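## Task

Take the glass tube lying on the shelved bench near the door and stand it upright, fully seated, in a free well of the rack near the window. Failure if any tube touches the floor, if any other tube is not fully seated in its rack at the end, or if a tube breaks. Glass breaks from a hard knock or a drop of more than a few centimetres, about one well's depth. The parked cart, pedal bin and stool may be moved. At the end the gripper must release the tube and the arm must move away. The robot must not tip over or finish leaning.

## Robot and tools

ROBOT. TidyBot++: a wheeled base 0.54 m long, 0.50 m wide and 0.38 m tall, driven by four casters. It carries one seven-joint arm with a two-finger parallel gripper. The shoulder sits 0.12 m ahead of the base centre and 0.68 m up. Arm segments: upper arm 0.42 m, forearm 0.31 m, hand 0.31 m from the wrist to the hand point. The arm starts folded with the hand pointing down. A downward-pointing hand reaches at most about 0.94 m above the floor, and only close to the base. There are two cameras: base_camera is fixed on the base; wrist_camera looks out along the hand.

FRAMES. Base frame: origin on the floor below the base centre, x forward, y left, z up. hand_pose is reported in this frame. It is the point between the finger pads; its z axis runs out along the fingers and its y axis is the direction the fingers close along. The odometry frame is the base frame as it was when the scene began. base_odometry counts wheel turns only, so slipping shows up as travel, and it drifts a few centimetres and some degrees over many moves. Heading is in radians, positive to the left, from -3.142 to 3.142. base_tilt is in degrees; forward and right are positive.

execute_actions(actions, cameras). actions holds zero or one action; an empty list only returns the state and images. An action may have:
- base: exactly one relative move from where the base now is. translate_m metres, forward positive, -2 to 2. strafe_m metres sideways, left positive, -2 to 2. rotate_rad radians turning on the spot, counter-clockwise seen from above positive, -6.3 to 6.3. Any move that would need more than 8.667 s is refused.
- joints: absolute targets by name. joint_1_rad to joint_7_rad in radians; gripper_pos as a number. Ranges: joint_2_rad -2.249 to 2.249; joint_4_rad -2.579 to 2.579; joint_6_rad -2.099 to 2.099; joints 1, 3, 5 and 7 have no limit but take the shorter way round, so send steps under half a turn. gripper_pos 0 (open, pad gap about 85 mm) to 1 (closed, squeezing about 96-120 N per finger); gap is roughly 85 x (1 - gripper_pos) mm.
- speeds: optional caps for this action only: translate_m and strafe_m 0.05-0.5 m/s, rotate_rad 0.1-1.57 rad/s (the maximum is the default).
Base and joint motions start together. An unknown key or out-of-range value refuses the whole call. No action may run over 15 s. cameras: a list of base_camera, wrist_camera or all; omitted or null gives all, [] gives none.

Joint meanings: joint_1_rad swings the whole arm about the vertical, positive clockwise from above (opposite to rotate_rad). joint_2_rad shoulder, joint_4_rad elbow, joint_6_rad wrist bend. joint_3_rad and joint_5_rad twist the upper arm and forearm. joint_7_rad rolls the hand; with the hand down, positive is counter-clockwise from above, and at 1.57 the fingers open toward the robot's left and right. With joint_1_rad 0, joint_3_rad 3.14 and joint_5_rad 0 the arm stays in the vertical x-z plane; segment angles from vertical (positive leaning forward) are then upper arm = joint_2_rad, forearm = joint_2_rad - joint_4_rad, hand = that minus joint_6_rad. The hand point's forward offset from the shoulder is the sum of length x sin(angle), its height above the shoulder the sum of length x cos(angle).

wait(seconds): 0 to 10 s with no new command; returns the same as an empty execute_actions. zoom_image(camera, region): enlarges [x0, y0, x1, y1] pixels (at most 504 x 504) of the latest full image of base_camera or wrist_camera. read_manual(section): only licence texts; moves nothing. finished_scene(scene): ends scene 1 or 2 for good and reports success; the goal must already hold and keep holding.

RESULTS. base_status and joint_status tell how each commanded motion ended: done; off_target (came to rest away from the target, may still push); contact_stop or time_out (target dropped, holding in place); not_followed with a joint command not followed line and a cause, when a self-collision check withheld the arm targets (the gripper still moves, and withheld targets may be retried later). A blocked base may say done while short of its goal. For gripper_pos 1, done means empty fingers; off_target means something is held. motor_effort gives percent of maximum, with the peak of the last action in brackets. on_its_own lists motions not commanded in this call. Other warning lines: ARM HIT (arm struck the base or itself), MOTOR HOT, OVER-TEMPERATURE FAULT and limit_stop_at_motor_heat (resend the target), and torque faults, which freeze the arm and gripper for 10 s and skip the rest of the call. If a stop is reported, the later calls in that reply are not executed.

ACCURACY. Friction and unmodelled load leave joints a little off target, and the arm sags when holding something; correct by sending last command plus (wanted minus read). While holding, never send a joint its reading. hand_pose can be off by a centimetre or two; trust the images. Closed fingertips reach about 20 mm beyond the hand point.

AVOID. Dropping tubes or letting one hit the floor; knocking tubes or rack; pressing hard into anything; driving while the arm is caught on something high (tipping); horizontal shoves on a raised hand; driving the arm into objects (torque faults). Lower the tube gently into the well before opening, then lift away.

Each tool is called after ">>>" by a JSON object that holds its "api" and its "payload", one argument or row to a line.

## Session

>>> {"api": "execute_actions", "payload": {
  "actions": [
    {"joints":{"joint_6_rad":0.3}}
  ],
  "cameras": ["wrist_camera"]
}}

>>> {"api": "execute_actions", "payload": {
  "actions": [
    {"base":{"rotate_rad":2.1}}
  ],
  "cameras": ["wrist_camera"]
}}

>>> {"api": "execute_actions", "payload": {
  "actions": [
    {"base":{"rotate_rad":2.1}}
  ],
  "cameras": ["wrist_camera"]
}}

Scene clock: 1.50 s.
base_odometry: x=+0.000 y=+0.000 heading=+0.000 (m, m, rad; odometry frame)
base_tilt: forward=-0.2 right=+0.1 (deg)
base_status: not commanded
joint_positions: joint_1_rad=-0.032 joint_2_rad=-0.336 joint_3_rad=+3.135 joint_4_rad=-2.561 joint_5_rad=+0.042 joint_6_rad=+0.278 joint_7_rad=+1.577 gripper_pos=+0.000
joint_status: all done
motor_effort: joint_1_rad=-1(0) joint_2_rad=-6(7) joint_3_rad=+1(1) joint_4_rad=+20(20) joint_5_rad=+0(1) joint_6_rad=+8(8) joint_7_rad=-1(0) (%)
hand_pose: x=+0.5186 y=+0.0201 z=+0.7735 quat_wxyz=(-0.001, +0.826, +0.039, +0.563) (m; base frame)
pictures: wrist_camera
camera_calibration (this result's frames):
wrist_camera: T_world_to_cam=[[0.0489686, -0.997744, 0.0459214, -0.0396661], [-0.339025, -0.0598509, -0.938872, 0.965052], [0.939502, 0.0304068, -0.341191, -0.092577], [0, 0, 0, 1]] pos_world=[0.416095, 0.0209975, 0.876295]
Images, in order (width x height): wrist_camera 644x476.

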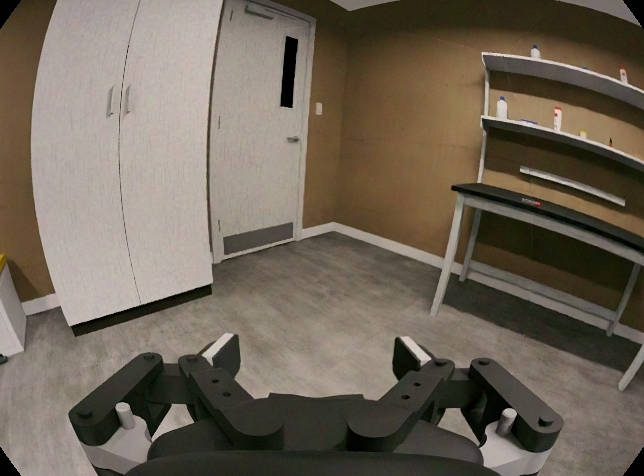

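Scene clock: 4.13 s.
base_odometry: x=+0.000 y=+0.000 heading=+2.100 (m, m, rad; odometry frame)
base_tilt: forward=-0.3 right=+0.1 (deg)
base_status: done
joint_positions: joint_1_rad=-0.032 joint_2_rad=-0.336 joint_3_rad=+3.135 joint_4_rad=-2.561 joint_5_rad=+0.042 joint_6_rad=+0.278 joint_7_rad=+1.577 gripper_pos=+0.000
joint_status: not commanded
motor_effort: joint_1_rad=+0(1) joint_2_rad=-7(7) joint_3_rad=+1(2) joint_4_rad=+20(20) joint_5_rad=+0(0) joint_6_rad=+8(8) joint_7_rad=+0(1) (%)
hand_pose: x=+0.5186 y=+0.0201 z=+0.7735 quat_wxyz=(-0.001, +0.826, +0.039, +0.563) (m; base frame)
pictures: wrist_camera
camera_calibration (this result's frames):
wrist_camera: T_world_to_cam=[[0.0489684, -0.997744, 0.0459212, -0.0396659], [-0.339025, -0.0598506, -0.938872, 0.965052], [0.939502, 0.0304066, -0.341191, -0.0925769], [0, 0, 0, 1]] pos_world=[0.416095, 0.0209975, 0.876295]
Images, in order (width x height): wrist_camera 644x476.

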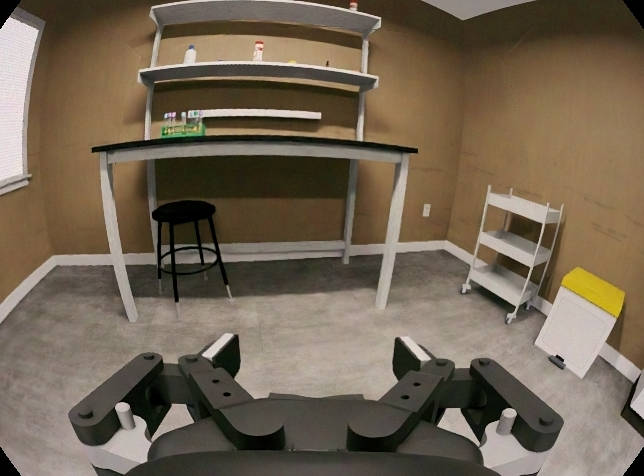

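Scene clock: 6.77 s.
base_odometry: x=+0.000 y=+0.000 heading=-2.084 (m, m, rad; odometry frame)
base_tilt: forward=-0.2 right=+0.1 (deg)
base_status: done
joint_positions: joint_1_rad=-0.032 joint_2_rad=-0.336 joint_3_rad=+3.135 joint_4_rad=-2.561 joint_5_rad=+0.042 joint_6_rad=+0.278 joint_7_rad=+1.577 gripper_pos=+0.000
joint_status: not commanded
motor_effort: joint_1_rad=+1(2) joint_2_rad=-6(7) joint_3_rad=+1(2) joint_4_rad=+20(20) joint_5_rad=+0(0) joint_6_rad=+8(8) joint_7_rad=+0(0) (%)
hand_pose: x=+0.5186 y=+0.0201 z=+0.7735 quat_wxyz=(-0.001, +0.826, +0.039, +0.563) (m; base frame)
pictures: wrist_camera
camera_calibration (this result's frames):
wrist_camera: T_world_to_cam=[[0.0489687, -0.997744, 0.0459212, -0.039666], [-0.339025, -0.0598508, -0.938872, 0.965052], [0.939502, 0.0304069, -0.341191, -0.0925771], [0, 0, 0, 1]] pos_world=[0.416095, 0.0209976, 0.876295]
Images, in order (width x height): wrist_camera 644x476.

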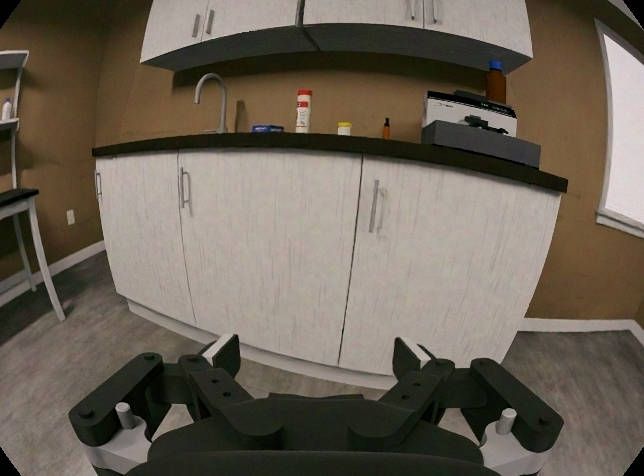

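>>> {"api": "execute_actions", "payload": {
  "actions": [
    {"base":{"rotate_rad":1.06}}
  ],
  "cameras": []
}}

>>> {"api": "execute_actions", "payload": {
  "actions": [
    {"base":{"strafe_m":0.65},"joints":{"joint_1_rad":0,"joint_2_rad":0.1,"joint_3_rad":3.14,"joint_4_rad":-1.5,"joint_5_rad":0,"joint_6_rad":-0.9}}
  ],
  "cameras": []
}}

>>> {"api": "execute_actions", "payload": {
  "actions": [
    {"base":{"translate_m":0.6}}
  ]
}}

Scene clock: 14.83 s.
base_odometry: x=+0.000 y=+0.000 heading=-1.025 (m, m, rad; odometry frame)
base_tilt: forward=-0.2 right=+0.1 (deg)
base_status: done
joint_positions: joint_1_rad=-0.032 joint_2_rad=-0.336 joint_3_rad=+3.135 joint_4_rad=-2.561 joint_5_rad=+0.042 joint_6_rad=+0.278 joint_7_rad=+1.577 gripper_pos=+0.000
joint_status: not commanded
motor_effort: joint_1_rad=+1(1) joint_2_rad=-6(7) joint_3_rad=+1(2) joint_4_rad=+20(20) joint_5_rad=+0(0) joint_6_rad=+8(8) joint_7_rad=+0(0) (%)
hand_pose: x=+0.5186 y=+0.0202 z=+0.7735 quat_wxyz=(-0.001, +0.826, +0.039, +0.563) (m; base frame)
pictures: none
No camera images: the call's "cameras" was empty. Leave "cameras" out to get every camera's image.

Scene clock: 17.67 s.
base_odometry: x=+0.555 y=+0.338 heading=-1.024 (m, m, rad; odometry frame)
base_tilt: forward=-0.2 right=+0.0 (deg)
base_status: done
joint_positions: joint_1_rad=-0.013 joint_2_rad=+0.089 joint_3_rad=+3.135 joint_4_rad=-1.515 joint_5_rad=+0.026 joint_6_rad=-0.859 joint_7_rad=+1.577 gripper_pos=+0.000
joint_status: all done
motor_effort: joint_1_rad=+0(1) joint_2_rad=-24(23) joint_3_rad=+1(1) joint_4_rad=+22(22) joint_5_rad=+0(0) joint_6_rad=+5(8) joint_7_rad=+0(1) (%)
hand_pose: x=+0.6658 y=+0.0055 z=+0.8482 quat_wxyz=(+0.010, +0.943, +0.016, +0.333) (m; base frame)
pictures: none
No camera images: the call's "cameras" was empty. Leave "cameras" out to get every camera's image.

Scene clock: 20.23 s.
base_odometry: x=+0.868 y=-0.174 heading=-1.023 (m, m, rad; odometry frame)
base_tilt: forward=-0.3 right=+0.0 (deg)
base_status: done
joint_positions: joint_1_rad=-0.012 joint_2_rad=+0.100 joint_3_rad=+3.135 joint_4_rad=-1.513 joint_5_rad=+0.026 joint_6_rad=-0.863 joint_7_rad=+1.577 gripper_pos=+0.000
joint_status: not commanded
motor_effort: joint_1_rad=+0(1) joint_2_rad=-24(26) joint_3_rad=+1(2) joint_4_rad=+22(23) joint_5_rad=+0(0) joint_6_rad=+5(6) joint_7_rad=+0(0) (%)
hand_pose: x=+0.6672 y=+0.0052 z=+0.8424 quat_wxyz=(+0.010, +0.945, +0.016, +0.327) (m; base frame)
pictures: base_camera, wrist_camera
camera_calibration (this result's frames):
wrist_camera: T_world_to_cam=[[0.0126558, -0.999061, 0.0414263, -0.037014], [-0.76936, -0.0361921, -0.63779, 1.11257], [0.63869, -0.0238, -0.769096, 0.353286], [0, 0, 0, 1]] pos_world=[0.630796, 0.0116953, 0.982831]
Images, in order (width x height): base_camera 644x364, wrist_camera 644x476.

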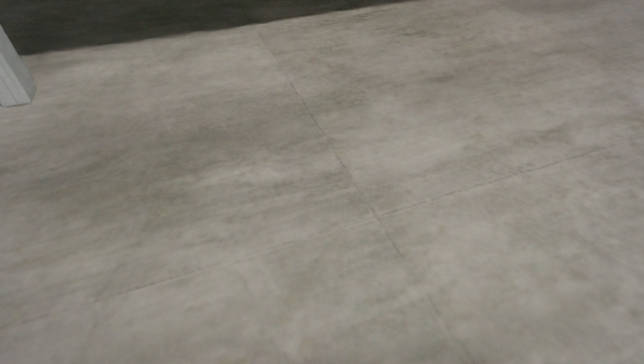

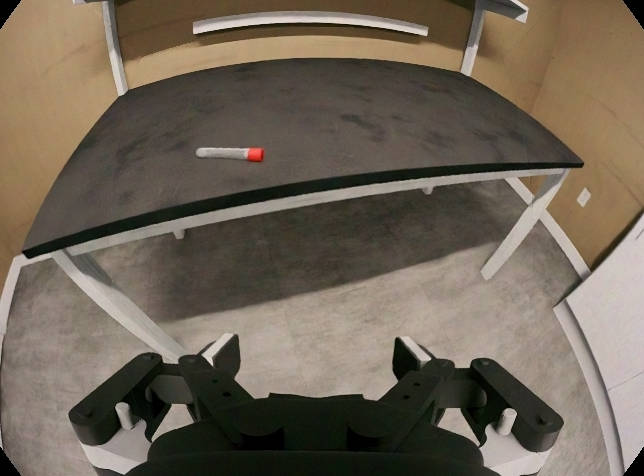

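>>> {"api": "execute_actions", "payload": {
  "actions": [
    {"base":{"strafe_m":0.12},"joints":{"joint_2_rad":0.3,"joint_4_rad":-1.1,"joint_6_rad":-1.75,"joint_7_rad":0.1,"gripper_pos":0.4}}
  ],
  "cameras": []
}}

>>> {"api": "execute_actions", "payload": {
  "actions": [
    {"base":{"translate_m":0.41}}
  ],
  "cameras": ["wrist_camera"]
}}

Scene clock: 28.57 s.
base_odometry: x=+0.970 y=-0.112 heading=-1.024 (m, m, rad; odometry frame)
base_tilt: forward=-0.1 right=+0.1 (deg)
base_status: done
joint_positions: joint_1_rad=-0.007 joint_2_rad=+0.288 joint_3_rad=+3.135 joint_4_rad=-1.116 joint_5_rad=+0.024 joint_6_rad=-1.713 joint_7_rad=+0.129 gripper_pos=+0.400
joint_status: all done
motor_effort: joint_1_rad=+0(3) joint_2_rad=-27(28) joint_3_rad=+0(3) joint_4_rad=+18(23) joint_5_rad=+0(1) joint_6_rad=+0(5) joint_7_rad=+0(0) (%)
hand_pose: x=+0.5561 y=-0.0004 z=+0.8262 quat_wxyz=(+0.000, +0.754, -0.656, +0.016) (m; base frame)
pictures: none
No camera images: the call's "cameras" was empty. Leave "cameras" out to get every camera's image.

Scene clock: 30.73 s.
base_odometry: x=+1.184 y=-0.462 heading=-1.023 (m, m, rad; odometry frame)
base_tilt: forward=-0.2 right=+0.1 (deg)
base_status: done
joint_positions: joint_1_rad=-0.007 joint_2_rad=+0.303 joint_3_rad=+3.135 joint_4_rad=-1.113 joint_5_rad=+0.024 joint_6_rad=-1.714 joint_7_rad=+0.129 gripper_pos=+0.400
joint_status: not commanded
motor_effort: joint_1_rad=+0(2) joint_2_rad=-28(30) joint_3_rad=+0(0) joint_4_rad=+18(19) joint_5_rad=+0(1) joint_6_rad=+1(2) joint_7_rad=+0(1) (%)
hand_pose: x=+0.5587 y=-0.0004 z=+0.8204 quat_wxyz=(+0.004, +0.754, -0.656, +0.011) (m; base frame)
pictures: wrist_camera
camera_calibration (this result's frames):
wrist_camera: T_world_to_cam=[[-0.990573, -0.136703, 0.00885337, 0.547265], [-0.136975, 0.989327, -0.0496986, 0.179523], [-0.00196494, -0.0504428, -0.998725, 0.951852], [0, 0, 0, 1]] pos_world=[0.568566, -0.05478, 0.954716]
Images, in order (width x height): wrist_camera 644x476.

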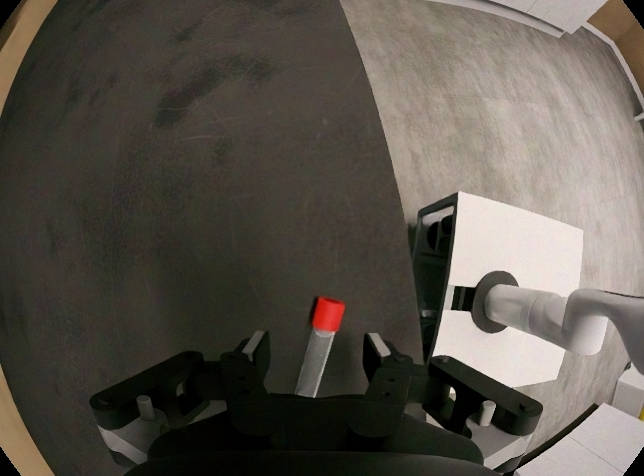

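>>> {"api": "execute_actions", "payload": {
  "actions": [
    {"base":{"strafe_m":0.012},"joints":{"joint_7_rad":-0.15},"speeds":{"strafe_m":0.05}}
  ],
  "cameras": []
}}

>>> {"api": "execute_actions", "payload": {
  "actions": [
    {"joints":{"joint_4_rad":-1.25,"joint_6_rad":-1.57}}
  ],
  "cameras": ["wrist_camera"]
}}

Scene clock: 36.20 s.
base_odometry: x=+1.195 y=-0.455 heading=-1.023 (m, m, rad; odometry frame)
base_tilt: forward=-0.2 right=+0.1 (deg)
base_status: done
joint_positions: joint_1_rad=-0.005 joint_2_rad=+0.303 joint_3_rad=+3.135 joint_4_rad=-1.113 joint_5_rad=+0.024 joint_6_rad=-1.714 joint_7_rad=-0.132 gripper_pos=+0.400
joint_status: all done
motor_effort: joint_1_rad=+0(3) joint_2_rad=-28(29) joint_3_rad=+0(1) joint_4_rad=+19(19) joint_5_rad=+0(1) joint_6_rad=+0(1) joint_7_rad=+0(0) (%)
hand_pose: x=+0.5587 y=-0.0012 z=+0.8204 quat_wxyz=(+0.003, +0.662, -0.749, +0.012) (m; base frame)
pictures: none
No camera images: the call's "cameras" was empty. Leave "cameras" out to get every camera's image.

Scene clock: 37.27 s.
base_odometry: x=+1.195 y=-0.455 heading=-1.023 (m, m, rad; odometry frame)
base_tilt: forward=-0.2 right=+0.0 (deg)
base_status: not commanded
joint_positions: joint_1_rad=-0.005 joint_2_rad=+0.304 joint_3_rad=+3.135 joint_4_rad=-1.238 joint_5_rad=+0.024 joint_6_rad=-1.609 joint_7_rad=-0.132 gripper_pos=+0.400
joint_status: all done
motor_effort: joint_1_rad=+0(1) joint_2_rad=-28(29) joint_3_rad=+1(0) joint_4_rad=+18(20) joint_5_rad=+1(0) joint_6_rad=+0(0) joint_7_rad=+0(1) (%)
hand_pose: x=+0.5562 y=-0.0012 z=+0.7813 quat_wxyz=(+0.010, +0.663, -0.749, +0.005) (m; base frame)
pictures: wrist_camera
camera_calibration (this result's frames):
wrist_camera: T_world_to_cam=[[-0.992146, 0.122969, 0.0229222, 0.535221], [0.121726, 0.991331, -0.0494444, 0.0339274], [-0.0288037, -0.0462659, -0.998514, 0.927489], [0, 0, 0, 1]] pos_world=[0.553602, -0.0565377, 0.915519]
Images, in order (width x height): wrist_camera 644x476.

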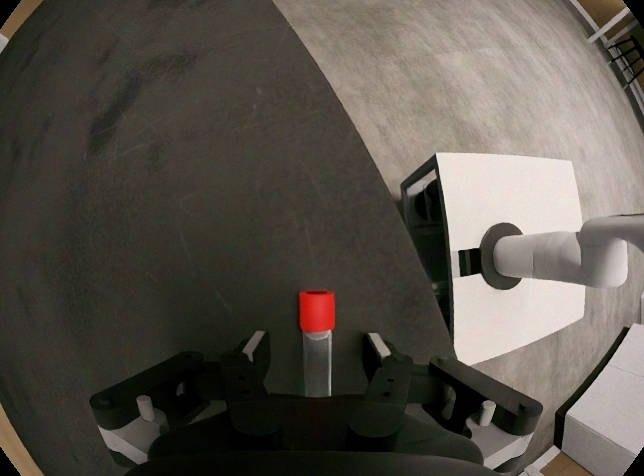

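Good, like before. Slightly lower, close, lift.

>>> {"api": "execute_actions", "payload": {
  "actions": [
    {"joints":{"joint_4_rad":-1.28,"joint_6_rad":-1.55}}
  ],
  "cameras": []
}}

>>> {"api": "execute_actions", "payload": {
  "actions": [
    {"joints":{"gripper_pos":1}}
  ],
  "cameras": ["wrist_camera"]
}}

>>> {"api": "execute_actions", "payload": {
  "actions": [
    {"joints":{"joint_2_rad":0.2,"joint_4_rad":-1.1}}
  ],
  "cameras": []
}}

>>> {"api": "execute_actions", "payload": {
  "actions": [
    {"base":{"translate_m":-0.5},"joints":{"joint_7_rad":1.4},"speeds":{"translate_m":0.3}}
  ],
  "cameras": []
}}

>>> {"api": "execute_actions", "payload": {
  "actions": [
    {"base":{"rotate_rad":3.14},"joints":{"joint_2_rad":-0.2,"joint_4_rad":-1.9,"joint_6_rad":0.13,"joint_7_rad":1.55},"speeds":{"rotate_rad":0.8}}
  ]
}}

Scene clock: 42.17 s.
base_odometry: x=+1.194 y=-0.455 heading=-1.023 (m, m, rad; odometry frame)
base_tilt: forward=-0.2 right=+0.1 (deg)
base_status: not commanded
joint_positions: joint_1_rad=-0.005 joint_2_rad=+0.299 joint_3_rad=+3.135 joint_4_rad=-1.259 joint_5_rad=+0.024 joint_6_rad=-1.590 joint_7_rad=-0.132 gripper_pos=+0.400
joint_status: all done
motor_effort: joint_1_rad=+1(0) joint_2_rad=-27(28) joint_3_rad=+1(0) joint_4_rad=+18(18) joint_5_rad=+0(0) joint_6_rad=+0(2) joint_7_rad=+0(0) (%)
hand_pose: x=+0.5552 y=-0.0012 z=+0.7767 quat_wxyz=(+0.010, +0.663, -0.748, +0.006) (m; base frame)
pictures: none
No camera images: the call's "cameras" was empty. Leave "cameras" out to get every camera's image.

Scene clock: 43.03 s.
base_odometry: x=+1.194 y=-0.455 heading=-1.023 (m, m, rad; odometry frame)
base_tilt: forward=-0.2 right=+0.1 (deg)
base_status: not commanded
joint_positions: joint_1_rad=-0.005 joint_2_rad=+0.289 joint_3_rad=+3.135 joint_4_rad=-1.259 joint_5_rad=+0.024 joint_6_rad=-1.590 joint_7_rad=-0.132 gripper_pos=+0.870
joint_status: gripper_pos off_target (ended at +0.870, target +1.000)
motor_effort: joint_1_rad=-1(0) joint_2_rad=-25(28) joint_3_rad=+1(1) joint_4_rad=+17(19) joint_5_rad=+0(1) joint_6_rad=+0(2) joint_7_rad=+1(0) (%)
hand_pose: x=+0.5543 y=-0.0012 z=+0.7809 quat_wxyz=(+0.006, +0.663, -0.748, +0.009) (m; base frame)
pictures: wrist_camera
camera_calibration (this result's frames):
wrist_camera: T_world_to_cam=[[-0.992407, 0.122522, 0.0107853, 0.542963], [0.121875, 0.991388, -0.0479116, 0.0328664], [-0.0165626, -0.0462334, -0.998793, 0.920498], [0, 0, 0, 1]] pos_world=[0.55008, -0.0565505, 0.915106]
Images, in order (width x height): wrist_camera 644x476.

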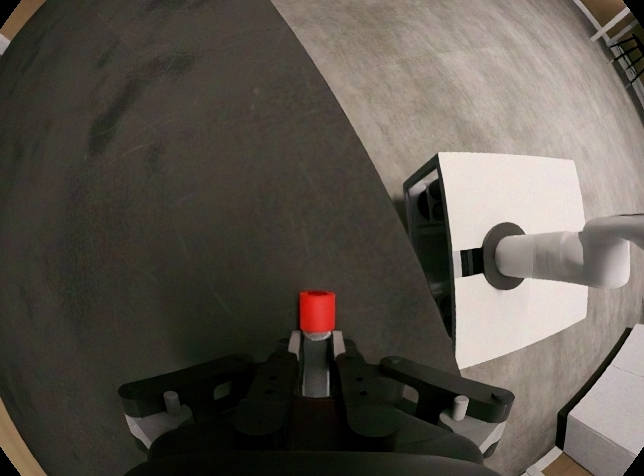

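Scene clock: 44.43 s.
base_odometry: x=+1.194 y=-0.455 heading=-1.023 (m, m, rad; odometry frame)
base_tilt: forward=-0.2 right=+0.0 (deg)
base_status: not commanded
joint_positions: joint_1_rad=-0.005 joint_2_rad=+0.197 joint_3_rad=+3.135 joint_4_rad=-1.108 joint_5_rad=+0.024 joint_6_rad=-1.590 joint_7_rad=-0.132 gripper_pos=+0.870
joint_status: all done
motor_effort: joint_1_rad=+0(1) joint_2_rad=-25(31) joint_3_rad=+1(0) joint_4_rad=+19(20) joint_5_rad=+0(0) joint_6_rad=+2(2) joint_7_rad=+0(1) (%)
hand_pose: x=+0.5806 y=-0.0009 z=+0.8751 quat_wxyz=(-0.086, +0.657, -0.744, +0.089) (m; base frame)
pictures: none
No camera images: the call's "cameras" was empty. Leave "cameras" out to get every camera's image.

Scene clock: 47.07 s.
base_odometry: x=+0.934 y=-0.028 heading=-1.023 (m, m, rad; odometry frame)
base_tilt: forward=-0.1 right=+0.0 (deg)
base_status: done
joint_positions: joint_1_rad=-0.005 joint_2_rad=+0.198 joint_3_rad=+3.135 joint_4_rad=-1.108 joint_5_rad=+0.023 joint_6_rad=-1.588 joint_7_rad=+1.382 gripper_pos=+0.869
joint_status: all done
motor_effort: joint_1_rad=-1(2) joint_2_rad=-25(28) joint_3_rad=+0(0) joint_4_rad=+19(20) joint_5_rad=+0(1) joint_6_rad=+2(3) joint_7_rad=+0(1) (%)
hand_pose: x=+0.5814 y=-0.0010 z=+0.8749 quat_wxyz=(-0.002, +0.988, -0.090, +0.124) (m; base frame)
pictures: none
No camera images: the call's "cameras" was empty. Leave "cameras" out to get every camera's image.

Scene clock: 51.83 s.
base_odometry: x=+0.934 y=-0.028 heading=+2.116 (m, m, rad; odometry frame)
base_tilt: forward=-0.2 right=+0.0 (deg)
base_status: done
joint_positions: joint_1_rad=-0.001 joint_2_rad=-0.189 joint_3_rad=+3.136 joint_4_rad=-1.884 joint_5_rad=+0.023 joint_6_rad=+0.092 joint_7_rad=+1.508 gripper_pos=+0.869
joint_status: all done
motor_effort: joint_1_rad=-1(4) joint_2_rad=-15(27) joint_3_rad=+1(2) joint_4_rad=+24(24) joint_5_rad=+0(1) joint_6_rad=+8(9) joint_7_rad=+0(0) (%)
hand_pose: x=+0.6629 y=+0.0059 z=+1.0465 quat_wxyz=(-0.016, +0.718, -0.011, +0.696) (m; base frame)
pictures: base_camera, wrist_camera
camera_calibration (this result's frames):
wrist_camera: T_world_to_cam=[[-0.00962522, -0.999166, -0.039679, 0.0549845], [-0.00487015, 0.0397273, -0.999199, 1.11048], [0.999942, -0.00942427, -0.00524847, -0.525936], [0, 0, 0, 1]] pos_world=[0.531842, 0.00586576, 1.10901]
Images, in order (width x height): base_camera 644x364, wrist_camera 644x476.

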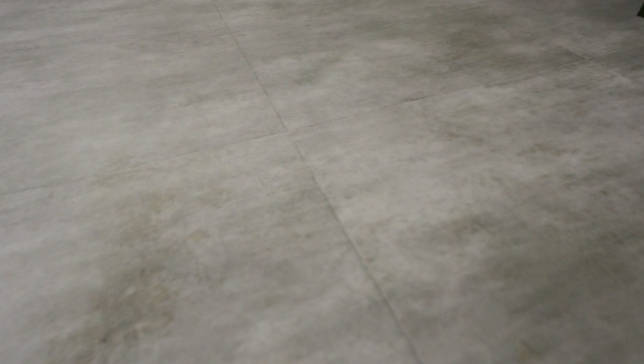

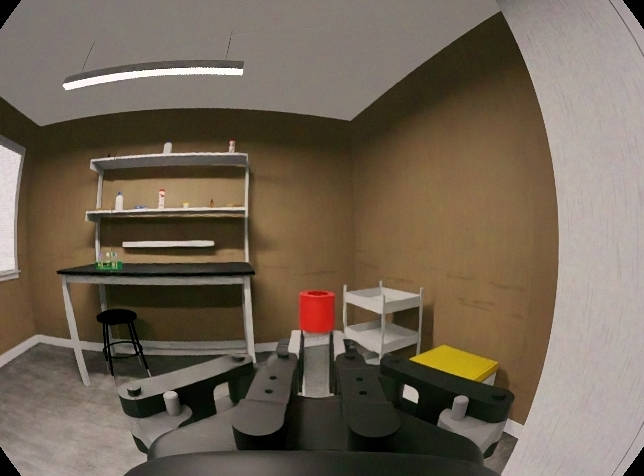

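>>> {"api": "execute_actions", "payload": {
  "actions": [
    {"base":{"rotate_rad":0.27}}
  ],
  "cameras": []
}}

>>> {"api": "execute_actions", "payload": {
  "actions": [
    {"base":{"strafe_m":0.85}}
  ],
  "cameras": []
}}

>>> {"api": "execute_actions", "payload": {
  "actions": [
    {"base":{"translate_m":1.35},"joints":{"joint_6_rad":-0.2}}
  ]
}}

Scene clock: 59.97 s.
base_odometry: x=+0.934 y=-0.028 heading=+2.386 (m, m, rad; odometry frame)
base_tilt: forward=-0.1 right=+0.0 (deg)
base_status: done
joint_positions: joint_1_rad=-0.003 joint_2_rad=-0.189 joint_3_rad=+3.136 joint_4_rad=-1.884 joint_5_rad=+0.023 joint_6_rad=+0.092 joint_7_rad=+1.508 gripper_pos=+0.870
joint_status: not commanded
motor_effort: joint_1_rad=+0(3) joint_2_rad=-15(16) joint_3_rad=+1(3) joint_4_rad=+25(24) joint_5_rad=+0(0) joint_6_rad=+9(8) joint_7_rad=+0(0) (%)
hand_pose: x=+0.6629 y=+0.0072 z=+1.0465 quat_wxyz=(-0.017, +0.718, -0.010, +0.696) (m; base frame)
pictures: none
No camera images: the call's "cameras" was empty. Leave "cameras" out to get every camera's image.

Scene clock: 63.03 s.
base_odometry: x=+0.352 y=-0.648 heading=+2.387 (m, m, rad; odometry frame)
base_tilt: forward=-0.2 right=+0.1 (deg)
base_status: done
joint_positions: joint_1_rad=-0.003 joint_2_rad=-0.189 joint_3_rad=+3.136 joint_4_rad=-1.884 joint_5_rad=+0.023 joint_6_rad=+0.092 joint_7_rad=+1.508 gripper_pos=+0.869
joint_status: not commanded
motor_effort: joint_1_rad=+0(2) joint_2_rad=-15(16) joint_3_rad=+1(2) joint_4_rad=+25(25) joint_5_rad=+0(0) joint_6_rad=+8(8) joint_7_rad=-1(0) (%)
hand_pose: x=+0.6629 y=+0.0070 z=+1.0465 quat_wxyz=(-0.017, +0.718, -0.010, +0.696) (m; base frame)
pictures: none
No camera images: the call's "cameras" was empty. Leave "cameras" out to get every camera's image.

Scene clock: 67.10 s.
base_odometry: x=-0.632 y=+0.277 heading=+2.387 (m, m, rad; odometry frame)
base_tilt: forward=-0.2 right=+0.1 (deg)
base_status: done
joint_positions: joint_1_rad=-0.003 joint_2_rad=-0.198 joint_3_rad=+3.136 joint_4_rad=-1.900 joint_5_rad=+0.023 joint_6_rad=-0.178 joint_7_rad=+1.508 gripper_pos=+0.870
joint_status: all done
motor_effort: joint_1_rad=+0(1) joint_2_rad=-15(17) joint_3_rad=+1(2) joint_4_rad=+24(26) joint_5_rad=+0(0) joint_6_rad=+8(9) joint_7_rad=+0(0) (%)
hand_pose: x=+0.6443 y=+0.0048 z=+0.9588 quat_wxyz=(-0.012, +0.807, -0.014, +0.590) (m; base frame)
pictures: base_camera, wrist_camera
camera_calibration (this result's frames):
wrist_camera: T_world_to_cam=[[-0.0242254, -0.999191, -0.0320896, 0.0523325], [-0.278093, 0.0375675, -0.959819, 1.16111], [0.960249, -0.0143281, -0.278778, -0.21993], [0, 0, 0, 1]] pos_world=[0.535351, 0.00551898, 1.05482]
Images, in order (width x height): base_camera 644x364, wrist_camera 644x476.

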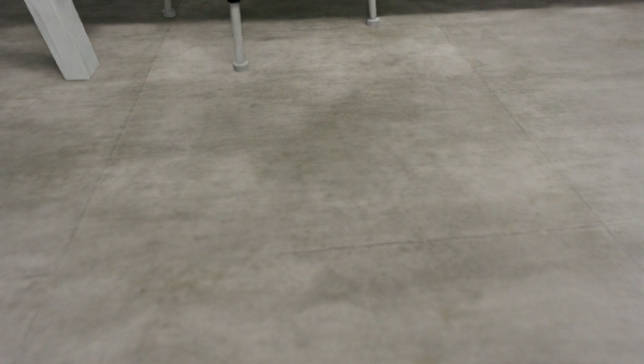

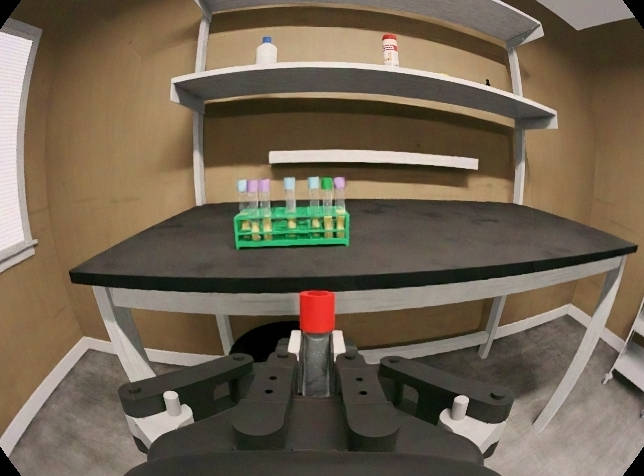

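>>> {"api": "execute_actions", "payload": {
  "actions": [
    {"base":{"translate_m":0.2},"joints":{"joint_2_rad":0.0,"joint_4_rad":-1.3,"joint_6_rad":-0.9},"speeds":{"translate_m":0.2}}
  ]
}}

>>> {"api": "zoom_image", "payload": {
  "camera": "wrist_camera",
  "region": [180,120,460,320]
}}

Scene clock: 74.43 s.
base_odometry: x=-0.778 y=+0.413 heading=+2.387 (m, m, rad; odometry frame)
base_tilt: forward=-0.2 right=+0.1 (deg)
base_status: done
joint_positions: joint_1_rad=-0.003 joint_2_rad=-0.001 joint_3_rad=+3.136 joint_4_rad=-1.318 joint_5_rad=+0.023 joint_6_rad=-0.861 joint_7_rad=+1.508 gripper_pos=+0.869
joint_status: all done
motor_effort: joint_1_rad=-1(1) joint_2_rad=-21(23) joint_3_rad=+1(2) joint_4_rad=+23(26) joint_5_rad=+0(0) joint_6_rad=+7(8) joint_7_rad=+0(0) (%)
hand_pose: x=+0.6786 y=+0.0007 z=+1.0042 quat_wxyz=(-0.005, +0.886, -0.021, +0.464) (m; base frame)
pictures: base_camera, wrist_camera
camera_calibration (this result's frames):
wrist_camera: T_world_to_cam=[[-0.0478612, -0.998638, -0.0207845, 0.0551637], [-0.546732, 0.0436061, -0.836171, 1.27249], [0.835939, -0.0286566, -0.548074, 0.114532], [0, 0, 0, 1]] pos_world=[0.602609, 0.00288246, 1.12794]
Images, in order (width x height): base_camera 644x364, wrist_camera 644x476.

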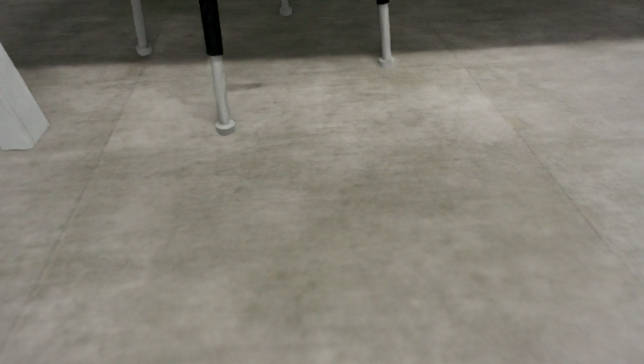

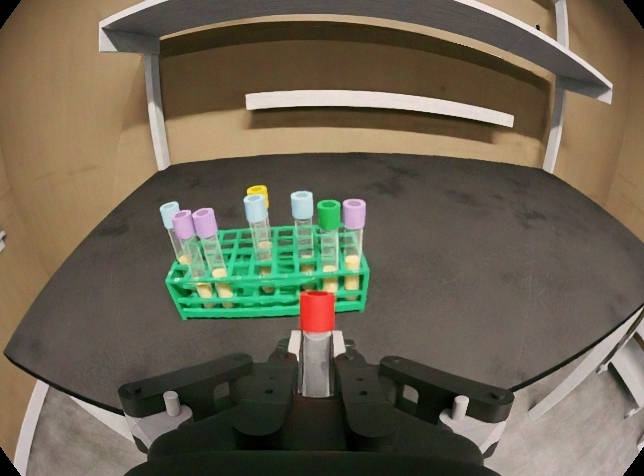

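Region (180, 120, 460, 320) of wrist_camera's 644x476 image, scaled by 1.800; it fills the top 360 rows of this view, and the rest is white.

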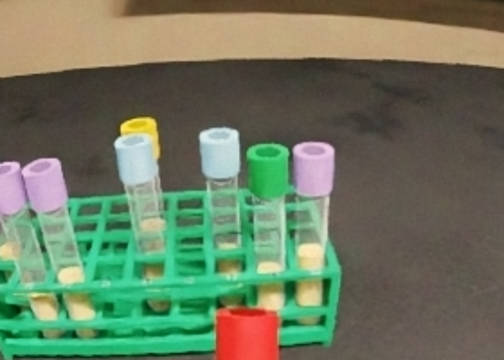

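>>> {"api": "execute_actions", "payload": {
  "actions": [
    {"base":{"strafe_m":0.041},"joints":{"joint_2_rad":-0.2,"joint_4_rad":-1.75,"joint_6_rad":0.0},"speeds":{"strafe_m":0.05}}
  ],
  "cameras": []
}}

>>> {"api": "execute_actions", "payload": {
  "actions": [
    {"base":{"translate_m":0.14},"speeds":{"translate_m":0.08}}
  ],
  "cameras": []
}}

>>> {"api": "execute_actions", "payload": {
  "actions": [
    {"joints":{"joint_4_rad":-1.88,"joint_6_rad":0.13}}
  ],
  "cameras": ["wrist_camera"]
}}

Scene clock: 93.53 s.
base_odometry: x=-0.806 y=+0.384 heading=+2.387 (m, m, rad; odometry frame)
base_tilt: forward=-0.2 right=+0.1 (deg)
base_status: done
joint_positions: joint_1_rad=-0.002 joint_2_rad=-0.192 joint_3_rad=+3.136 joint_4_rad=-1.734 joint_5_rad=+0.023 joint_6_rad=-0.038 joint_7_rad=+1.508 gripper_pos=+0.870
joint_status: all done
motor_effort: joint_1_rad=+0(3) joint_2_rad=-15(22) joint_3_rad=+1(3) joint_4_rad=+24(25) joint_5_rad=+0(1) joint_6_rad=+8(8) joint_7_rad=-1(0) (%)
hand_pose: x=+0.6641 y=+0.0057 z=+1.1011 quat_wxyz=(-0.016, +0.710, -0.011, +0.704) (m; base frame)
pictures: none
No camera images: the call's "cameras" was empty. Leave "cameras" out to get every camera's image.

Scene clock: 95.80 s.
base_odometry: x=-0.909 y=+0.479 heading=+2.387 (m, m, rad; odometry frame)
base_tilt: forward=-0.2 right=+0.1 (deg)
base_status: done
joint_positions: joint_1_rad=-0.002 joint_2_rad=-0.197 joint_3_rad=+3.136 joint_4_rad=-1.735 joint_5_rad=+0.023 joint_6_rad=-0.038 joint_7_rad=+1.508 gripper_pos=+0.869
joint_status: not commanded
motor_effort: joint_1_rad=+0(1) joint_2_rad=-15(17) joint_3_rad=+1(2) joint_4_rad=+25(26) joint_5_rad=+0(0) joint_6_rad=+8(8) joint_7_rad=+1(0) (%)
hand_pose: x=+0.6621 y=+0.0057 z=+1.1033 quat_wxyz=(-0.016, +0.709, -0.011, +0.705) (m; base frame)
pictures: none
No camera images: the call's "cameras" was empty. Leave "cameras" out to get every camera's image.

Scene clock: 96.80 s.
base_odometry: x=-0.909 y=+0.479 heading=+2.387 (m, m, rad; odometry frame)
base_tilt: forward=-0.2 right=+0.1 (deg)
base_status: not commanded
joint_positions: joint_1_rad=-0.002 joint_2_rad=-0.198 joint_3_rad=+3.136 joint_4_rad=-1.872 joint_5_rad=+0.023 joint_6_rad=+0.088 joint_7_rad=+1.508 gripper_pos=+0.870
joint_status: all done
motor_effort: joint_1_rad=+0(1) joint_2_rad=-15(16) joint_3_rad=+1(0) joint_4_rad=+25(25) joint_5_rad=+0(0) joint_6_rad=+9(9) joint_7_rad=+0(1) (%)
hand_pose: x=+0.6601 y=+0.0065 z=+1.0573 quat_wxyz=(-0.017, +0.712, -0.010, +0.701) (m; base frame)
pictures: wrist_camera
camera_calibration (this result's frames):
wrist_camera: T_world_to_cam=[[-0.00786325, -0.999168, -0.0400068, 0.0551637], [0.0111724, 0.0399178, -0.999141, 1.11059], [0.999907, -0.00830346, 0.0108492, -0.540023], [0, 0, 0, 1]] pos_world=[0.527998, 0.00630161, 1.1177]
Images, in order (width x height): wrist_camera 644x476.

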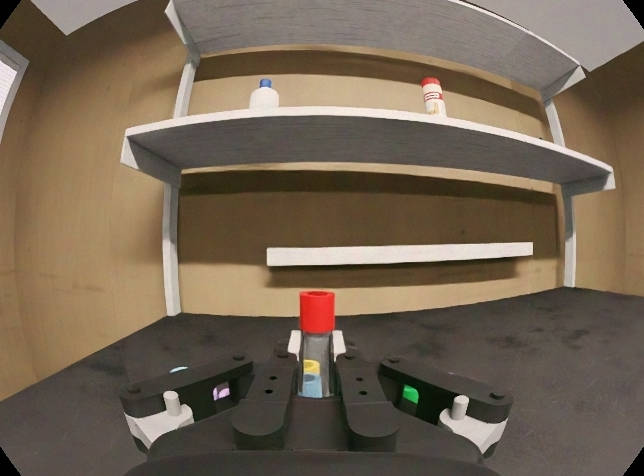

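Blue and yellow visible straight ahead: column aligned. Lower.

>>> {"api": "execute_actions", "payload": {
  "actions": [
    {"joints":{"joint_4_rad":-1.96,"joint_6_rad":0.21}}
  ],
  "cameras": ["wrist_camera"]
}}

>>> {"api": "execute_actions", "payload": {
  "actions": [
    {"joints":{"joint_2_rad":-0.185,"joint_4_rad":-2.02,"joint_6_rad":0.29}}
  ],
  "cameras": ["wrist_camera"]
}}

Scene clock: 100.57 s.
base_odometry: x=-0.909 y=+0.479 heading=+2.387 (m, m, rad; odometry frame)
base_tilt: forward=-0.2 right=+0.1 (deg)
base_status: not commanded
joint_positions: joint_1_rad=-0.002 joint_2_rad=-0.198 joint_3_rad=+3.136 joint_4_rad=-1.946 joint_5_rad=+0.023 joint_6_rad=+0.171 joint_7_rad=+1.508 gripper_pos=+0.869
joint_status: all done
motor_effort: joint_1_rad=+0(0) joint_2_rad=-14(16) joint_3_rad=+1(1) joint_4_rad=+25(25) joint_5_rad=+0(0) joint_6_rad=+8(9) joint_7_rad=+0(0) (%)
hand_pose: x=+0.6568 y=+0.0071 z=+1.0371 quat_wxyz=(-0.018, +0.709, -0.010, +0.705) (m; base frame)
pictures: wrist_camera
camera_calibration (this result's frames):
wrist_camera: T_world_to_cam=[[-0.00558949, -0.999168, -0.0404035, 0.0537938], [0.0201055, 0.0402837, -0.998986, 1.08437], [0.999782, -0.00639616, 0.0198636, -0.545817], [0, 0, 0, 1]] pos_world=[0.524197, 0.0065756, 1.09628]
Images, in order (width x height): wrist_camera 644x476.

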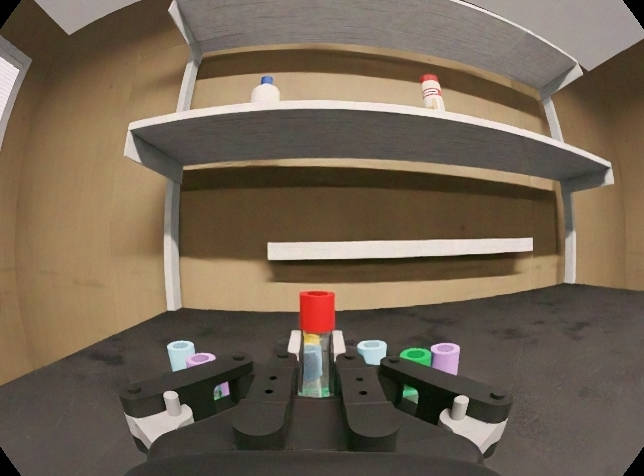

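Scene clock: 101.37 s.
base_odometry: x=-0.909 y=+0.479 heading=+2.387 (m, m, rad; odometry frame)
base_tilt: forward=-0.2 right=+0.1 (deg)
base_status: not commanded
joint_positions: joint_1_rad=-0.002 joint_2_rad=-0.193 joint_3_rad=+3.136 joint_4_rad=-2.008 joint_5_rad=+0.023 joint_6_rad=+0.250 joint_7_rad=+1.508 gripper_pos=+0.869
joint_status: all done
motor_effort: joint_1_rad=+0(0) joint_2_rad=-15(16) joint_3_rad=+1(1) joint_4_rad=+24(25) joint_5_rad=+0(0) joint_6_rad=+8(9) joint_7_rad=+0(0) (%)
hand_pose: x=+0.6547 y=+0.0076 z=+1.0206 quat_wxyz=(-0.019, +0.705, -0.009, +0.709) (m; base frame)
pictures: wrist_camera
camera_calibration (this result's frames):
wrist_camera: T_world_to_cam=[[-0.00329026, -0.999155, -0.0409607, 0.0526972], [0.0319979, 0.0408348, -0.998653, 1.05979], [0.999483, -0.00459648, 0.0318365, -0.555377], [0, 0, 0, 1]] pos_world=[0.521352, 0.00682361, 1.0782]
Images, in order (width x height): wrist_camera 644x476.

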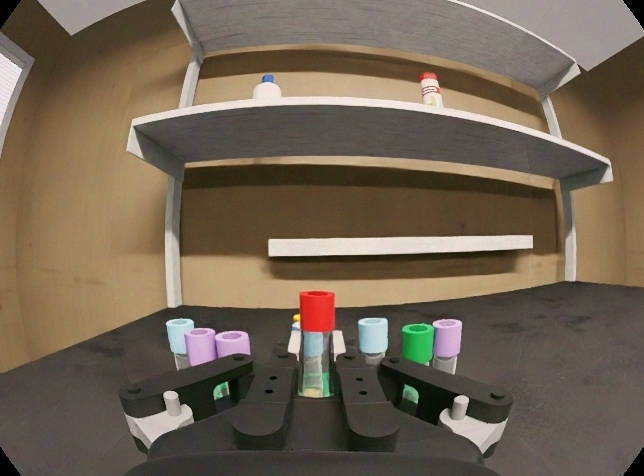

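>>> {"api": "execute_actions", "payload": {
  "actions": [
    {"joints":{"joint_2_rad":-0.17,"joint_4_rad":-2.06,"joint_6_rad":0.38}}
  ],
  "cameras": ["wrist_camera"]
}}

>>> {"api": "execute_actions", "payload": {
  "actions": [
    {"joints":{"gripper_pos":0.68}}
  ],
  "cameras": ["wrist_camera"]
}}

Scene clock: 104.87 s.
base_odometry: x=-0.909 y=+0.479 heading=+2.387 (m, m, rad; odometry frame)
base_tilt: forward=-0.2 right=+0.0 (deg)
base_status: not commanded
joint_positions: joint_1_rad=-0.002 joint_2_rad=-0.184 joint_3_rad=+3.136 joint_4_rad=-2.048 joint_5_rad=+0.023 joint_6_rad=+0.342 joint_7_rad=+1.508 gripper_pos=+0.870
joint_status: all done
motor_effort: joint_1_rad=+0(0) joint_2_rad=-14(15) joint_3_rad=+1(1) joint_4_rad=+24(24) joint_5_rad=+0(0) joint_6_rad=+8(9) joint_7_rad=+0(1) (%)
hand_pose: x=+0.6539 y=+0.0082 z=+1.0198 quat_wxyz=(-0.020, +0.690, -0.008, +0.724) (m; base frame)
pictures: wrist_camera
camera_calibration (this result's frames):
wrist_camera: T_world_to_cam=[[0.000591682, -0.999119, -0.0419605, 0.0517582], [0.0746719, 0.0418875, -0.996328, 1.02868], [0.997208, -0.00254376, 0.0746309, -0.596801], [0, 0, 0, 1]] pos_world=[0.518291, 0.00710574, 1.07161]
Images, in order (width x height): wrist_camera 644x476.

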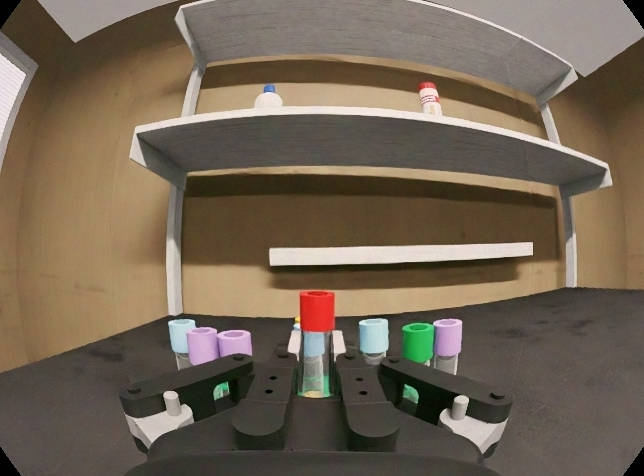

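Scene clock: 105.57 s.
base_odometry: x=-0.909 y=+0.479 heading=+2.387 (m, m, rad; odometry frame)
base_tilt: forward=-0.2 right=+0.0 (deg)
base_status: not commanded
joint_positions: joint_1_rad=-0.002 joint_2_rad=-0.183 joint_3_rad=+3.136 joint_4_rad=-2.048 joint_5_rad=+0.023 joint_6_rad=+0.342 joint_7_rad=+1.508 gripper_pos=+0.680
joint_status: all done
motor_effort: joint_1_rad=-1(0) joint_2_rad=-15(15) joint_3_rad=+1(1) joint_4_rad=+23(24) joint_5_rad=+0(0) joint_6_rad=+8(8) joint_7_rad=+0(0) (%)
hand_pose: x=+0.6540 y=+0.0082 z=+1.0197 quat_wxyz=(-0.020, +0.690, -0.008, +0.724) (m; base frame)
pictures: wrist_camera
camera_calibration (this result's frames):
wrist_camera: T_world_to_cam=[[0.000585036, -0.999119, -0.04196, 0.0517586], [0.074509, 0.041887, -0.99634, 1.0287], [0.99722, -0.00254351, 0.0744679, -0.596691], [0, 0, 0, 1]] pos_world=[0.518355, 0.00710602, 1.07155]
Images, in order (width x height): wrist_camera 644x476.

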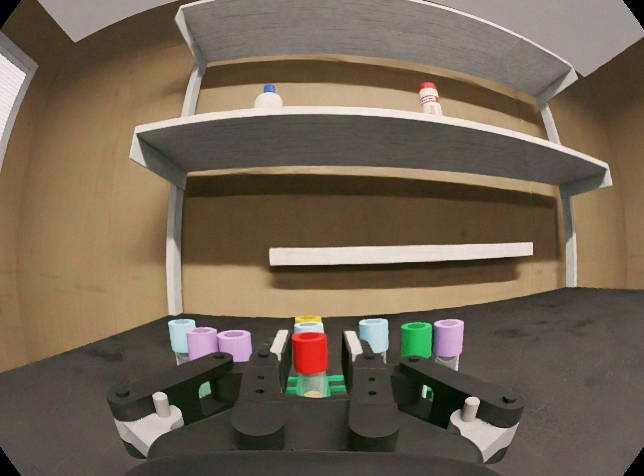

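Dropped in. Back away.

>>> {"api": "execute_actions", "payload": {
  "actions": [
    {"base":{"translate_m":-0.3},"speeds":{"translate_m":0.1}}
  ],
  "cameras": ["wrist_camera"]
}}

>>> {"api": "finished_scene", "payload": {
  "scene": 2
}}

Scene clock: 110.57 s.
base_odometry: x=-0.690 y=+0.274 heading=+2.387 (m, m, rad; odometry frame)
base_tilt: forward=-0.2 right=+0.0 (deg)
base_status: done
joint_positions: joint_1_rad=-0.002 joint_2_rad=-0.174 joint_3_rad=+3.136 joint_4_rad=-2.048 joint_5_rad=+0.023 joint_6_rad=+0.342 joint_7_rad=+1.508 gripper_pos=+0.680
joint_status: not commanded
motor_effort: joint_1_rad=+0(1) joint_2_rad=-15(17) joint_3_rad=+1(2) joint_4_rad=+23(24) joint_5_rad=+0(0) joint_6_rad=+9(9) joint_7_rad=+0(0) (%)
hand_pose: x=+0.6571 y=+0.0082 z=+1.0145 quat_wxyz=(-0.020, +0.693, -0.008, +0.720) (m; base frame)
pictures: wrist_camera
camera_calibration (this result's frames):
wrist_camera: T_world_to_cam=[[0.000190109, -0.99912, -0.0419411, 0.0517896], [0.0650431, 0.0418647, -0.997004, 1.03023], [0.997882, -0.00253844, 0.0649938, -0.590259], [0, 0, 0, 1]] pos_world=[0.52199, 0.00711536, 1.06768]
Images, in order (width x height): wrist_camera 644x476.

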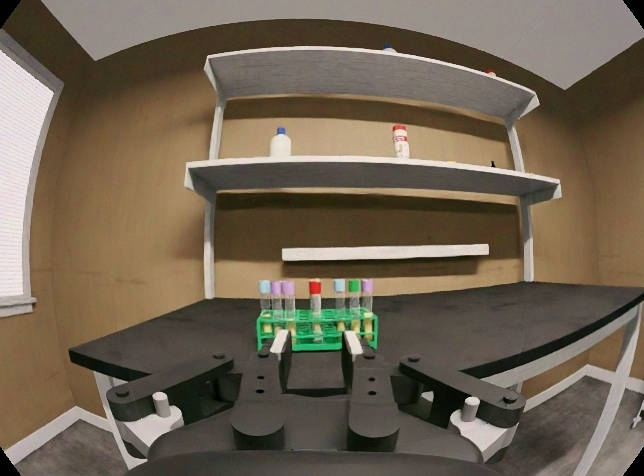

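The scene is finished: the task was done.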